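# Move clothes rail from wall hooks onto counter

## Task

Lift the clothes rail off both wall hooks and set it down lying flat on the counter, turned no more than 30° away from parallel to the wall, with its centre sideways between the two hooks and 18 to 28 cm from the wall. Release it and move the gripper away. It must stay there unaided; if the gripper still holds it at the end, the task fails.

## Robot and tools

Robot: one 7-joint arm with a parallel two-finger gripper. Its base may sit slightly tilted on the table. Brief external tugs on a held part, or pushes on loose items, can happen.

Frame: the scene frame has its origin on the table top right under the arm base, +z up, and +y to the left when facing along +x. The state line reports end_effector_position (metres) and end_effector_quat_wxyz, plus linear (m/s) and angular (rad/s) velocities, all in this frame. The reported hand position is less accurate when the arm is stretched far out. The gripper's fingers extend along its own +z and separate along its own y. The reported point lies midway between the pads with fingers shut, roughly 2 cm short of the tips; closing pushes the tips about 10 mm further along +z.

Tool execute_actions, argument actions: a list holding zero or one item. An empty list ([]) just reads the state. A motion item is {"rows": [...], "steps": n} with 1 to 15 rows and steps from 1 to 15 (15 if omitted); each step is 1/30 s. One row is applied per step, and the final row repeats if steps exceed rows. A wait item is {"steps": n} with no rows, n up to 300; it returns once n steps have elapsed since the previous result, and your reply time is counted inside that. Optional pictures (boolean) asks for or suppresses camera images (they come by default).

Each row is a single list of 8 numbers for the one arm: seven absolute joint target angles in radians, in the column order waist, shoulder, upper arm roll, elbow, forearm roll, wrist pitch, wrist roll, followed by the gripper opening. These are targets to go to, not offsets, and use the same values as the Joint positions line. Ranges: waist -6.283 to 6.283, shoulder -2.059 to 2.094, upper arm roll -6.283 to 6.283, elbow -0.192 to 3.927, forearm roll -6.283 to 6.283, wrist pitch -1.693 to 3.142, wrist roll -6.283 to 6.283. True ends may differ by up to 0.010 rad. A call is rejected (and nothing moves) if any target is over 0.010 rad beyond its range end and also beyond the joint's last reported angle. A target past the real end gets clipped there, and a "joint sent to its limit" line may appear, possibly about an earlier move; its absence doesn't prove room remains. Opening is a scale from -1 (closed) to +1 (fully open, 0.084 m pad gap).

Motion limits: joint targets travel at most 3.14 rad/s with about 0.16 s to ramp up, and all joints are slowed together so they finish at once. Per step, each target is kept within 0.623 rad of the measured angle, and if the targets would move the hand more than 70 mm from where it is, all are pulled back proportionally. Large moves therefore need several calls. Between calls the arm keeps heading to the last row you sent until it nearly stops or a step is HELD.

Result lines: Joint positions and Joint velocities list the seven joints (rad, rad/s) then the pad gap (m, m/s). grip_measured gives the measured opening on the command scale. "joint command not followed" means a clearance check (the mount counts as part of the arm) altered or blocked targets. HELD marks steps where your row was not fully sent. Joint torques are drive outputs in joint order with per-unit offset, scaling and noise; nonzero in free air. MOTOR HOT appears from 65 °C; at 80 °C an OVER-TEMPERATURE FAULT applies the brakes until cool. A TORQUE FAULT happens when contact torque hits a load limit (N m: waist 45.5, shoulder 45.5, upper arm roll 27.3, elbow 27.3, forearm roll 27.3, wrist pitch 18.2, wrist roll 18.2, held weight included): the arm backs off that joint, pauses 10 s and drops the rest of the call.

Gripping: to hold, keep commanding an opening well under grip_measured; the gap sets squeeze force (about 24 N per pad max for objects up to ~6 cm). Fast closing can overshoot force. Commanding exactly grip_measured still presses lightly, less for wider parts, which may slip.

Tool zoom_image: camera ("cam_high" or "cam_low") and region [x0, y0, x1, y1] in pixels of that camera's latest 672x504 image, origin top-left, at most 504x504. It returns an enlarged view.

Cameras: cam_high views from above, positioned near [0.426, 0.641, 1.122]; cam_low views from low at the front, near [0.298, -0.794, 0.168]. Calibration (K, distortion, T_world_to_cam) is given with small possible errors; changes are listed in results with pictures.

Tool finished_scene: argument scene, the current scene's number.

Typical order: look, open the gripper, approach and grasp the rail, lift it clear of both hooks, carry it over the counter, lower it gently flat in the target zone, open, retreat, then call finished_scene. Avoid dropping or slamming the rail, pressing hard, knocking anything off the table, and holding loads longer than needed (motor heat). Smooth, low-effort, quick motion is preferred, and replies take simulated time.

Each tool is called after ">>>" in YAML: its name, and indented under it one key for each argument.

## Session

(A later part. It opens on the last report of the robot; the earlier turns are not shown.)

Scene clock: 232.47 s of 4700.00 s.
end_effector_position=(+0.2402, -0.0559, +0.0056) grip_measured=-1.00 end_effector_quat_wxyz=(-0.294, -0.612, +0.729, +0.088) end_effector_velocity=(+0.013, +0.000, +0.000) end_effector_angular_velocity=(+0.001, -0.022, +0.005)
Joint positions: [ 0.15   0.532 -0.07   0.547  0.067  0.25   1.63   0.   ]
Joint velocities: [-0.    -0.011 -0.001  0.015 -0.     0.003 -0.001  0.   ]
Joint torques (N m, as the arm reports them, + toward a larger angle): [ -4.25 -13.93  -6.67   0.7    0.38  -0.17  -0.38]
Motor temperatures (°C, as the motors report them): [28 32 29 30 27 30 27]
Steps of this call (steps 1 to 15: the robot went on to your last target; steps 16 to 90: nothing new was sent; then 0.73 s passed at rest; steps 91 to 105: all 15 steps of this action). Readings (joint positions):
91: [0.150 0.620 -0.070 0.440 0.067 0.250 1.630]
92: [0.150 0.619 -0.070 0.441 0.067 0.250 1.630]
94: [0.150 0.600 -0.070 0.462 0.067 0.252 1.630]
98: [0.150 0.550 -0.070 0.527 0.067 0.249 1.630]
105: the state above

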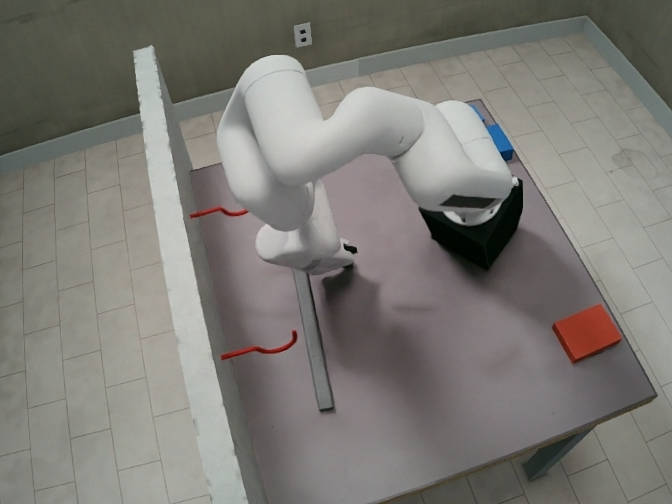

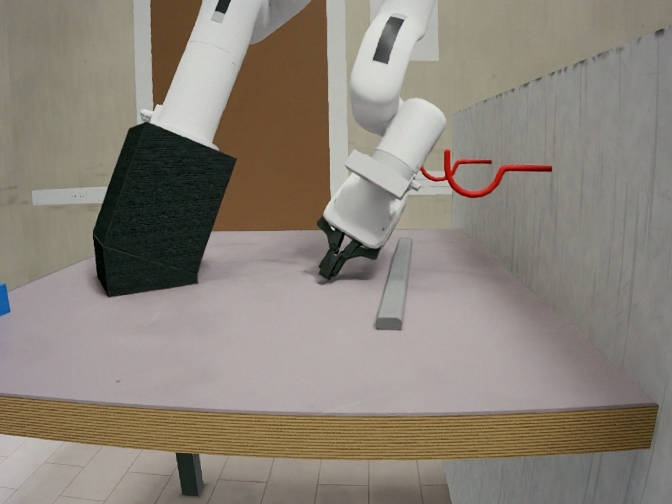

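>>> execute_actions:
  actions:
    - {"rows":[[0.15,0.3,-0.07,0.75,0.067,0.5,1.63,-1]],"steps":15}

Scene clock: 241.33 s of 4700.00 s.
end_effector_position=(+0.3904, -0.0297, +0.0599) grip_measured=-1.00 end_effector_quat_wxyz=(-0.220, -0.635, +0.739, +0.040) end_effector_velocity=(+0.098, +0.025, +0.065) end_effector_angular_velocity=(+0.025, -0.107, +0.021)
Joint positions: [ 0.15   0.314 -0.07   0.739  0.067  0.48   1.63   0.   ]
Joint velocities: [-0.001 -0.172 -0.001  0.14   0.     0.203  0.001  0.   ]
Joint torques (N m, as the arm reports them, + toward a larger angle): [ -4.73 -11.95  -6.62   2.53   0.2   -0.29  -0.23]
Motor temperatures (°C, as the motors report them): [28 32 29 30 27 30 27]
Steps of this call (steps 1 to 15: the robot went on to your last target; steps 16 to 90: nothing new was sent; then 5.37 s passed at rest; steps 91 to 105: all 15 steps of this action). Readings (joint positions):
91: [0.150 0.530 -0.070 0.550 0.067 0.250 1.630]
92: [0.150 0.529 -0.070 0.551 0.067 0.253 1.630]
94: [0.150 0.505 -0.070 0.569 0.067 0.285 1.630]
98: [0.150 0.424 -0.070 0.644 0.067 0.364 1.630]
105: the state above

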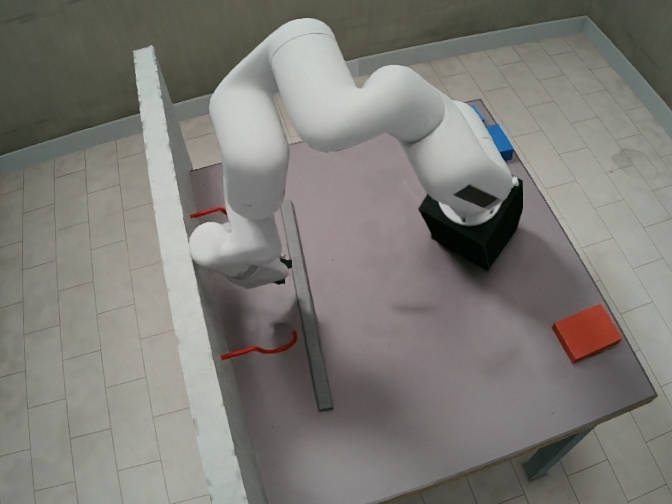

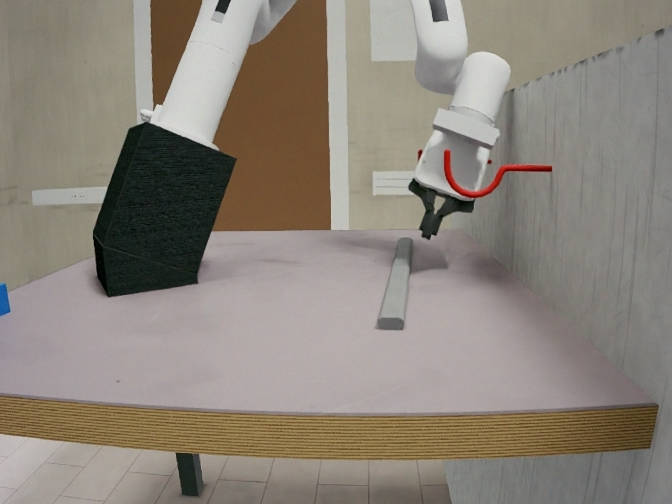

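>>> execute_actions:
  actions:
    - {"rows":[[0.15,0.42,-0.07,0.77,0.067,0.40,1.63,-1]],"steps":15}

Scene clock: 245.30 s of 4700.00 s.
end_effector_position=(+0.3873, -0.0400, +0.0308) grip_measured=-1.00 end_effector_quat_wxyz=(-0.222, -0.636, +0.738, +0.034) end_effector_velocity=(-0.004, -0.002, -0.005) end_effector_angular_velocity=(-0.002, +0.003, -0.001)
Joint positions: [ 0.15   0.417 -0.07   0.77   0.067  0.402  1.63   0.   ]
Joint velocities: [ 0.001  0.018 -0.    -0.001  0.    -0.015  0.001  0.   ]
Joint torques (N m, as the arm reports them, + toward a larger angle): [ -4.7  -17.53  -7.23   5.14   0.37  -0.19  -0.24]
Motor temperatures (°C, as the motors report them): [28 32 29 30 27 30 27]
Steps of this call (steps 1 to 30: the robot went on to your last target; steps 31 to 100: nothing new was sent; then 0.13 s passed at rest; steps 101 to 115: all 15 steps of this action). Readings (joint positions):
101: [0.150 0.300 -0.070 0.750 0.067 0.500 1.630]
102: [0.150 0.302 -0.070 0.750 0.067 0.498 1.630]
104: [0.150 0.329 -0.070 0.758 0.067 0.471 1.630]
108: [0.150 0.403 -0.070 0.763 0.067 0.419 1.630]
115: the state above

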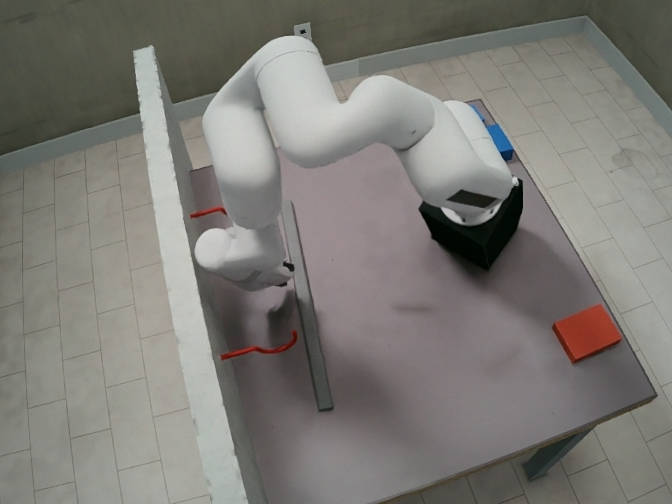

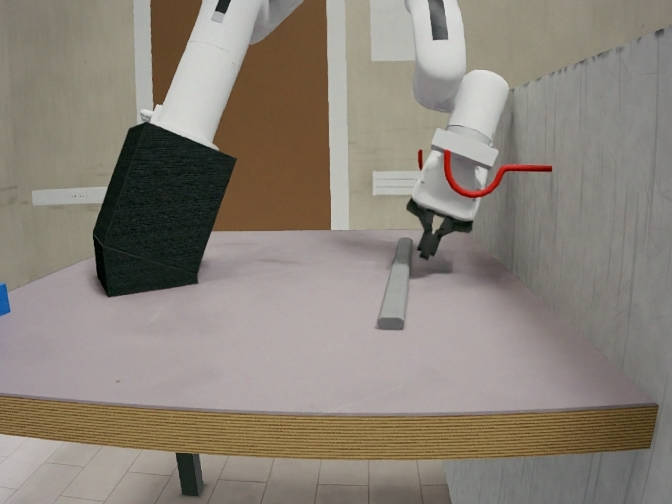

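>>> execute_actions:
  actions:
    - {"rows":[[0.15,0.44,-0.07,0.765,0.067,0.40,1.63,-1],[0.15,0.44,-0.07,0.76,0.067,0.40,1.63,-1],[0.15,0.44,-0.07,0.755,0.067,0.40,1.63,-1],[0.15,0.44,-0.07,0.75,0.067,0.40,1.63,-1],[0.15,0.44,-0.07,0.745,0.067,0.40,1.63,-1],[0.15,0.44,-0.07,0.74,0.067,0.40,1.63,-1],[0.15,0.44,-0.07,0.735,0.067,0.40,1.63,-1],[0.15,0.44,-0.07,0.73,0.067,0.40,1.63,-1],[0.15,0.44,-0.07,0.725,0.067,0.40,1.63,-1],[0.15,0.44,-0.07,0.72,0.067,0.40,1.63,-1],[0.15,0.44,-0.07,0.715,0.067,0.40,1.63,-1],[0.15,0.44,-0.07,0.71,0.067,0.40,1.63,-1],[0.15,0.44,-0.07,0.705,0.067,0.40,1.63,-1],[0.15,0.44,-0.07,0.70,0.067,0.40,1.63,-1],[0.15,0.44,-0.07,0.695,0.067,0.40,1.63,-1]],"steps":15}

Scene clock: 252.10 s of 4700.00 s.
end_effector_position=(+0.3444, -0.0437, +0.0231) grip_measured=-1.00 end_effector_quat_wxyz=(-0.250, -0.627, +0.736, +0.058) end_effector_velocity=(-0.091, -0.003, -0.002) end_effector_angular_velocity=(-0.005, +0.146, -0.041)
Joint positions: [ 0.15   0.44  -0.07   0.714  0.067  0.4    1.63   0.   ]
Joint velocities: [ 0.     0.002  0.    -0.149  0.     0.001  0.     0.   ]
Joint torques (N m, as the arm reports them, + toward a larger angle): [ -4.91 -16.73  -7.13   4.04   0.24  -0.26  -0.25]
Motor temperatures (°C, as the motors report them): [28 33 29 30 27 30 27]
Steps of this call (steps 1 to 15: the robot went on to your last target; steps 16 to 90: nothing new was sent; then 3.30 s passed at rest; steps 91 to 105: all 15 steps of this action). Readings (joint positions):
91: [0.150 0.420 -0.070 0.770 0.067 0.400 1.630]
92: [0.150 0.421 -0.070 0.770 0.067 0.400 1.630]
94: [0.150 0.430 -0.070 0.767 0.067 0.400 1.630]
98: [0.150 0.439 -0.070 0.747 0.067 0.400 1.630]
105: the state above

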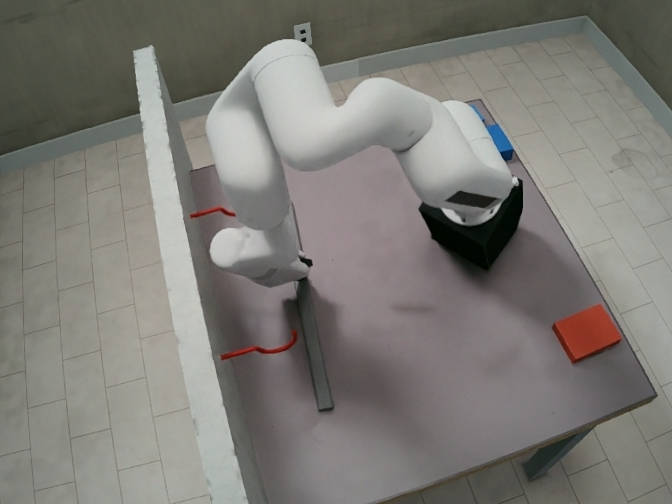

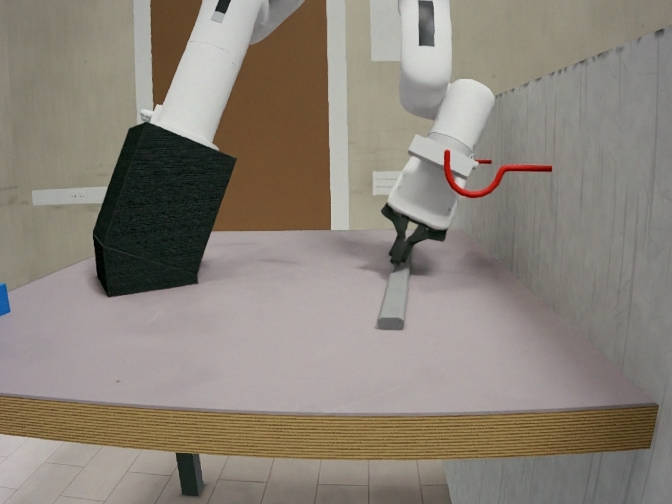

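Continue slowly ~3 cm.

>>> execute_actions:
  actions:
    - {"rows":[[0.15,0.44,-0.07,0.69,0.067,0.40,1.63,-1],[0.15,0.44,-0.07,0.685,0.067,0.40,1.63,-1],[0.15,0.44,-0.07,0.68,0.067,0.40,1.63,-1],[0.15,0.44,-0.07,0.675,0.067,0.40,1.63,-1],[0.15,0.44,-0.07,0.67,0.067,0.40,1.63,-1],[0.15,0.44,-0.07,0.665,0.067,0.40,1.63,-1],[0.15,0.44,-0.07,0.66,0.067,0.40,1.63,-1],[0.15,0.44,-0.07,0.655,0.067,0.40,1.63,-1],[0.15,0.44,-0.07,0.65,0.067,0.40,1.63,-1],[0.15,0.44,-0.07,0.645,0.067,0.40,1.63,-1],[0.15,0.44,-0.07,0.64,0.067,0.40,1.63,-1],[0.15,0.44,-0.07,0.635,0.067,0.40,1.63,-1],[0.15,0.44,-0.07,0.63,0.067,0.40,1.63,-1]],"steps":15}

Scene clock: 257.40 s of 4700.00 s.
end_effector_position=(+0.2990, -0.0449, +0.0239) grip_measured=-1.00 end_effector_quat_wxyz=(-0.276, -0.617, +0.732, +0.082) end_effector_velocity=(-0.076, -0.002, +0.004) end_effector_angular_velocity=(-0.004, +0.124, -0.034)
Joint positions: [ 0.15   0.44  -0.07   0.64   0.067  0.4    1.63   0.   ]
Joint velocities: [-0.     0.004 -0.    -0.121 -0.     0.004 -0.     0.   ]
Joint torques (N m, as the arm reports them, + toward a larger angle): [ -4.37 -15.92  -6.72   3.29   0.35  -0.06  -0.24]
Motor temperatures (°C, as the motors report them): [28 33 29 30 27 30 27]
Steps of this call (steps 1 to 30: the robot went on to your last target; steps 31 to 100: nothing new was sent; then 1.47 s passed at rest; steps 101 to 115: all 15 steps of this action). Readings (joint positions):
101: [0.150 0.440 -0.070 0.695 0.067 0.400 1.630]
102: [0.150 0.440 -0.070 0.695 0.067 0.400 1.630]
104: [0.150 0.440 -0.070 0.690 0.067 0.400 1.630]
108: [0.150 0.440 -0.070 0.673 0.067 0.400 1.630]
115: the state above

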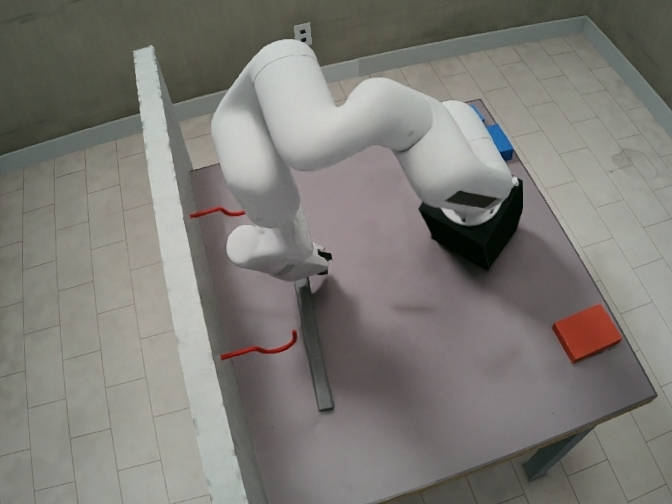

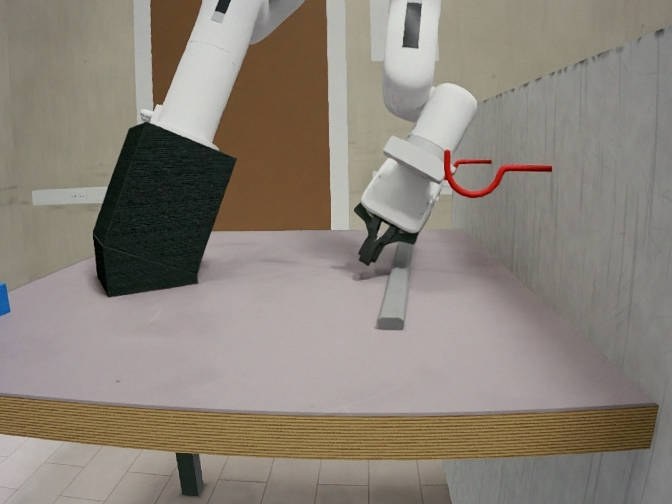

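>>> execute_actions:
  actions:
    - {"rows":[[0.15,0.44,-0.07,0.79,0.067,0.40,1.63,-1]],"steps":15}
  pictures: false

>>> execute_actions:
  actions:
    - {"rows":[[0.15,0.49,-0.07,0.79,0.067,0.37,1.63,-1]],"steps":15}

Scene clock: 264.53 s of 4700.00 s.
end_effector_position=(+0.3866, -0.0418, +0.0251) grip_measured=-1.00 end_effector_quat_wxyz=(-0.225, -0.636, +0.738, +0.035) end_effector_velocity=(+0.016, +0.001, +0.000) end_effector_angular_velocity=(+0.000, -0.023, +0.005)
Joint positions: [ 0.15   0.44  -0.07   0.785  0.067  0.4    1.63   0.   ]
Joint velocities: [-0.001  0.004  0.001  0.03   0.     0.002  0.001  0.   ]
Joint torques (N m, as the arm reports them, + toward a larger angle): [ -4.95 -17.48  -7.32   5.28   0.31  -0.37  -0.3 ]
Motor temperatures (°C, as the motors report them): [28 33 29 30 27 30 27]
Steps of this call (steps 1 to 15: the robot went on to your last target; steps 16 to 90: nothing new was sent; then 3.63 s passed at rest; steps 91 to 105: all 15 steps of this action). Readings (joint positions):
91: [0.150 0.440 -0.070 0.630 0.067 0.400 1.630]
92: [0.150 0.440 -0.070 0.632 0.067 0.400 1.630]
94: [0.150 0.442 -0.070 0.657 0.067 0.402 1.630]
98: [0.150 0.438 -0.070 0.755 0.067 0.399 1.630]
105: the state above

Scene clock: 265.03 s of 4700.00 s.
end_effector_position=(+0.3765, -0.0469, +0.0111) grip_measured=-1.00 end_effector_quat_wxyz=(-0.231, -0.634, +0.737, +0.038) end_effector_velocity=(-0.004, -0.001, -0.002) end_effector_angular_velocity=(-0.000, +0.006, -0.001)
Joint positions: [ 0.15   0.489 -0.07   0.79   0.067  0.37   1.63   0.   ]
Joint velocities: [-0.001  0.007  0.001 -0.003 -0.    -0.003 -0.     0.   ]
Joint torques (N m, as the arm reports them, + toward a larger angle): [ -5.53 -17.44  -7.28   4.52   0.28  -0.34  -0.2 ]
Motor temperatures (°C, as the motors report them): [28 33 29 30 27 30 27]
Steps of this call (steps 1 to 15: all 15 steps of this action). Readings (joint positions):
1: [0.150 0.440 -0.070 0.786 0.067 0.400 1.630]
2: [0.150 0.442 -0.070 0.787 0.067 0.399 1.630]
4: [0.150 0.461 -0.070 0.791 0.067 0.386 1.630]
8: [0.150 0.486 -0.070 0.787 0.067 0.375 1.630]
15: the state above

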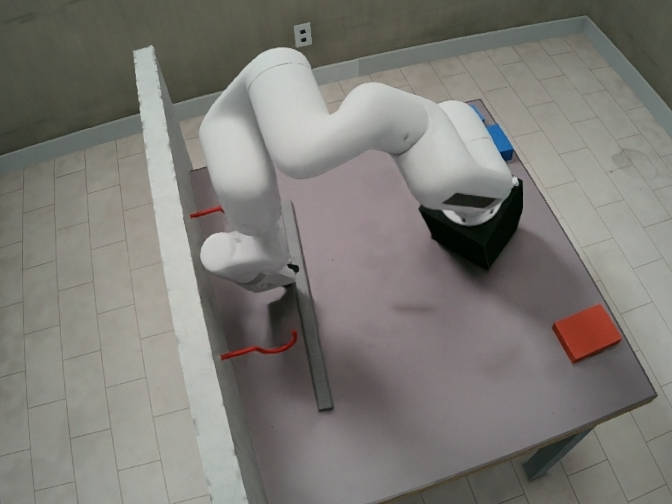

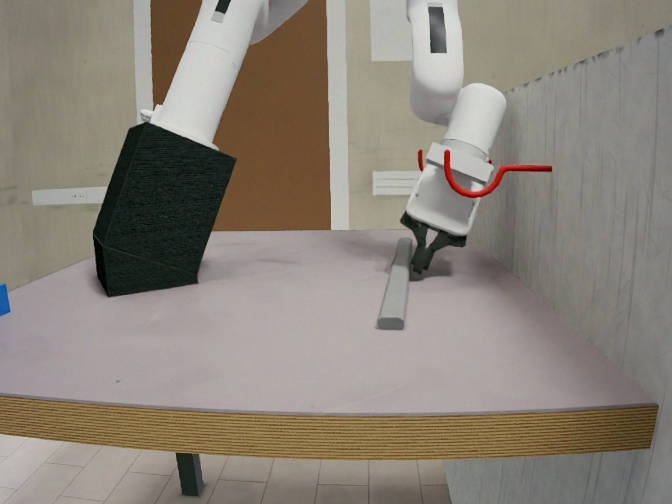

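>>> execute_actions:
  actions:
    - {"rows":[[0.15,0.49,-0.07,0.783,0.067,0.37,1.63,-1],[0.15,0.49,-0.07,0.776,0.067,0.37,1.63,-1],[0.15,0.49,-0.07,0.769,0.067,0.37,1.63,-1],[0.15,0.49,-0.07,0.762,0.067,0.37,1.63,-1],[0.15,0.49,-0.07,0.755,0.067,0.37,1.63,-1],[0.15,0.49,-0.07,0.748,0.067,0.37,1.63,-1],[0.15,0.49,-0.07,0.741,0.067,0.37,1.63,-1],[0.15,0.49,-0.07,0.734,0.067,0.37,1.63,-1],[0.15,0.49,-0.07,0.727,0.067,0.37,1.63,-1],[0.15,0.49,-0.07,0.72,0.067,0.37,1.63,-1],[0.15,0.49,-0.07,0.713,0.067,0.37,1.63,-1],[0.15,0.49,-0.07,0.706,0.067,0.37,1.63,-1],[0.15,0.49,-0.07,0.699,0.067,0.37,1.63,-1],[0.15,0.49,-0.07,0.692,0.067,0.37,1.63,-1],[0.15,0.49,-0.07,0.685,0.067,0.37,1.63,-1]],"steps":15}

>>> execute_actions:
  actions:
    - {"rows":[[0.15,0.25,-0.07,0.6,0.067,0.5,1.63,-1]],"steps":15}

Scene clock: 273.00 s of 4700.00 s.
end_effector_position=(+0.3289, -0.0488, +0.0101) grip_measured=-1.00 end_effector_quat_wxyz=(-0.259, -0.624, +0.734, +0.063) end_effector_velocity=(-0.127, -0.003, +0.003) end_effector_angular_velocity=(-0.008, +0.200, -0.059)
Joint positions: [ 0.15   0.49  -0.07   0.712  0.067  0.37   1.63   0.   ]
Joint velocities: [-0.     0.     0.001 -0.209  0.    -0.     0.003  0.   ]
Joint torques (N m, as the arm reports them, + toward a larger angle): [ -5.09 -16.31  -7.03   2.63   0.14  -0.18  -0.35]
Motor temperatures (°C, as the motors report them): [28 33 29 30 27 30 27]
Steps of this call (steps 1 to 15: the robot went on to your last target; steps 16 to 90: nothing new was sent; then 4.47 s passed at rest; steps 91 to 105: all 15 steps of this action). Readings (joint positions):
91: [0.150 0.490 -0.070 0.790 0.067 0.370 1.630]
92: [0.150 0.490 -0.070 0.789 0.067 0.370 1.630]
94: [0.150 0.490 -0.070 0.784 0.067 0.370 1.630]
98: [0.150 0.490 -0.070 0.760 0.067 0.370 1.630]
105: the state above

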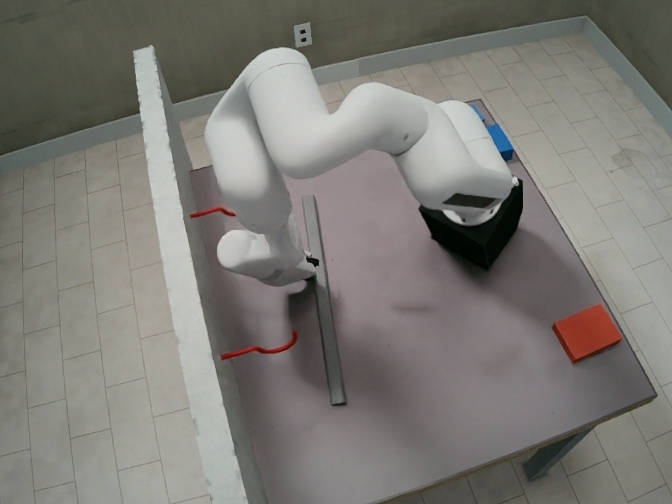

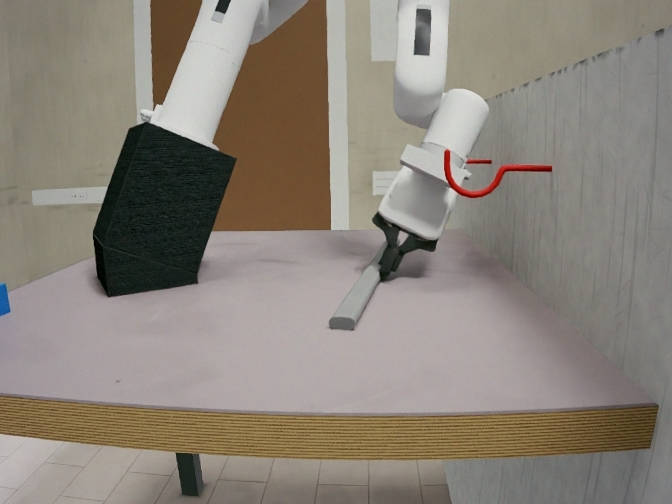

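Scene clock: 273.50 s of 4700.00 s.
end_effector_position=(+0.3257, -0.0281, +0.0678) grip_measured=-1.00 end_effector_quat_wxyz=(-0.253, -0.623, +0.737, +0.073) end_effector_velocity=(-0.005, +0.004, +0.010) end_effector_angular_velocity=(+0.004, +0.010, -0.006)
Joint positions: [ 0.15   0.256 -0.07   0.601  0.067  0.497  1.63   0.   ]
Joint velocities: [-0.    -0.043  0.002 -0.021 -0.     0.033  0.002  0.   ]
Joint torques (N m, as the arm reports them, + toward a larger angle): [ -3.88 -14.64  -6.09   5.14   0.4   -0.2   -0.19]
Motor temperatures (°C, as the motors report them): [28 33 29 30 27 30 27]
Steps of this call (steps 1 to 15: all 15 steps of this action). Readings (joint positions):
1: [0.150 0.490 -0.070 0.705 0.067 0.370 1.630]
2: [0.150 0.488 -0.070 0.698 0.067 0.371 1.630]
4: [0.150 0.460 -0.070 0.670 0.067 0.390 1.630]
8: [0.150 0.310 -0.070 0.622 0.067 0.465 1.630]
15: the state above

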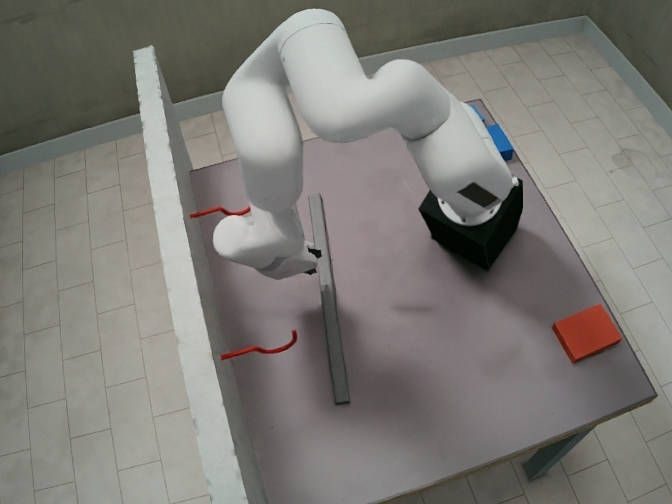

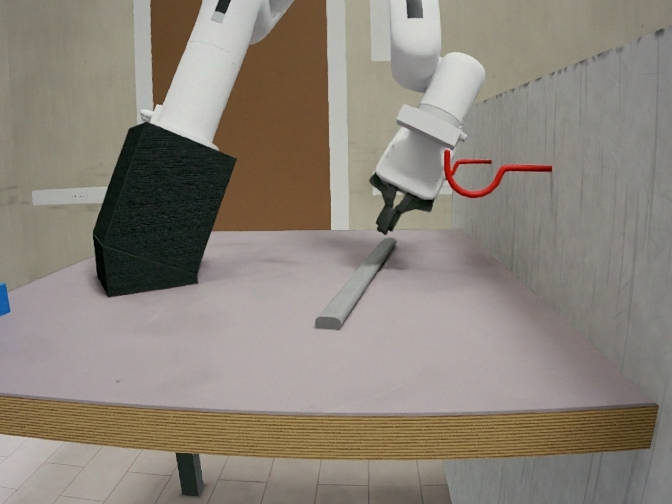

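>>> finished_scene:
  scene: 1

The scene is finished: the task was done.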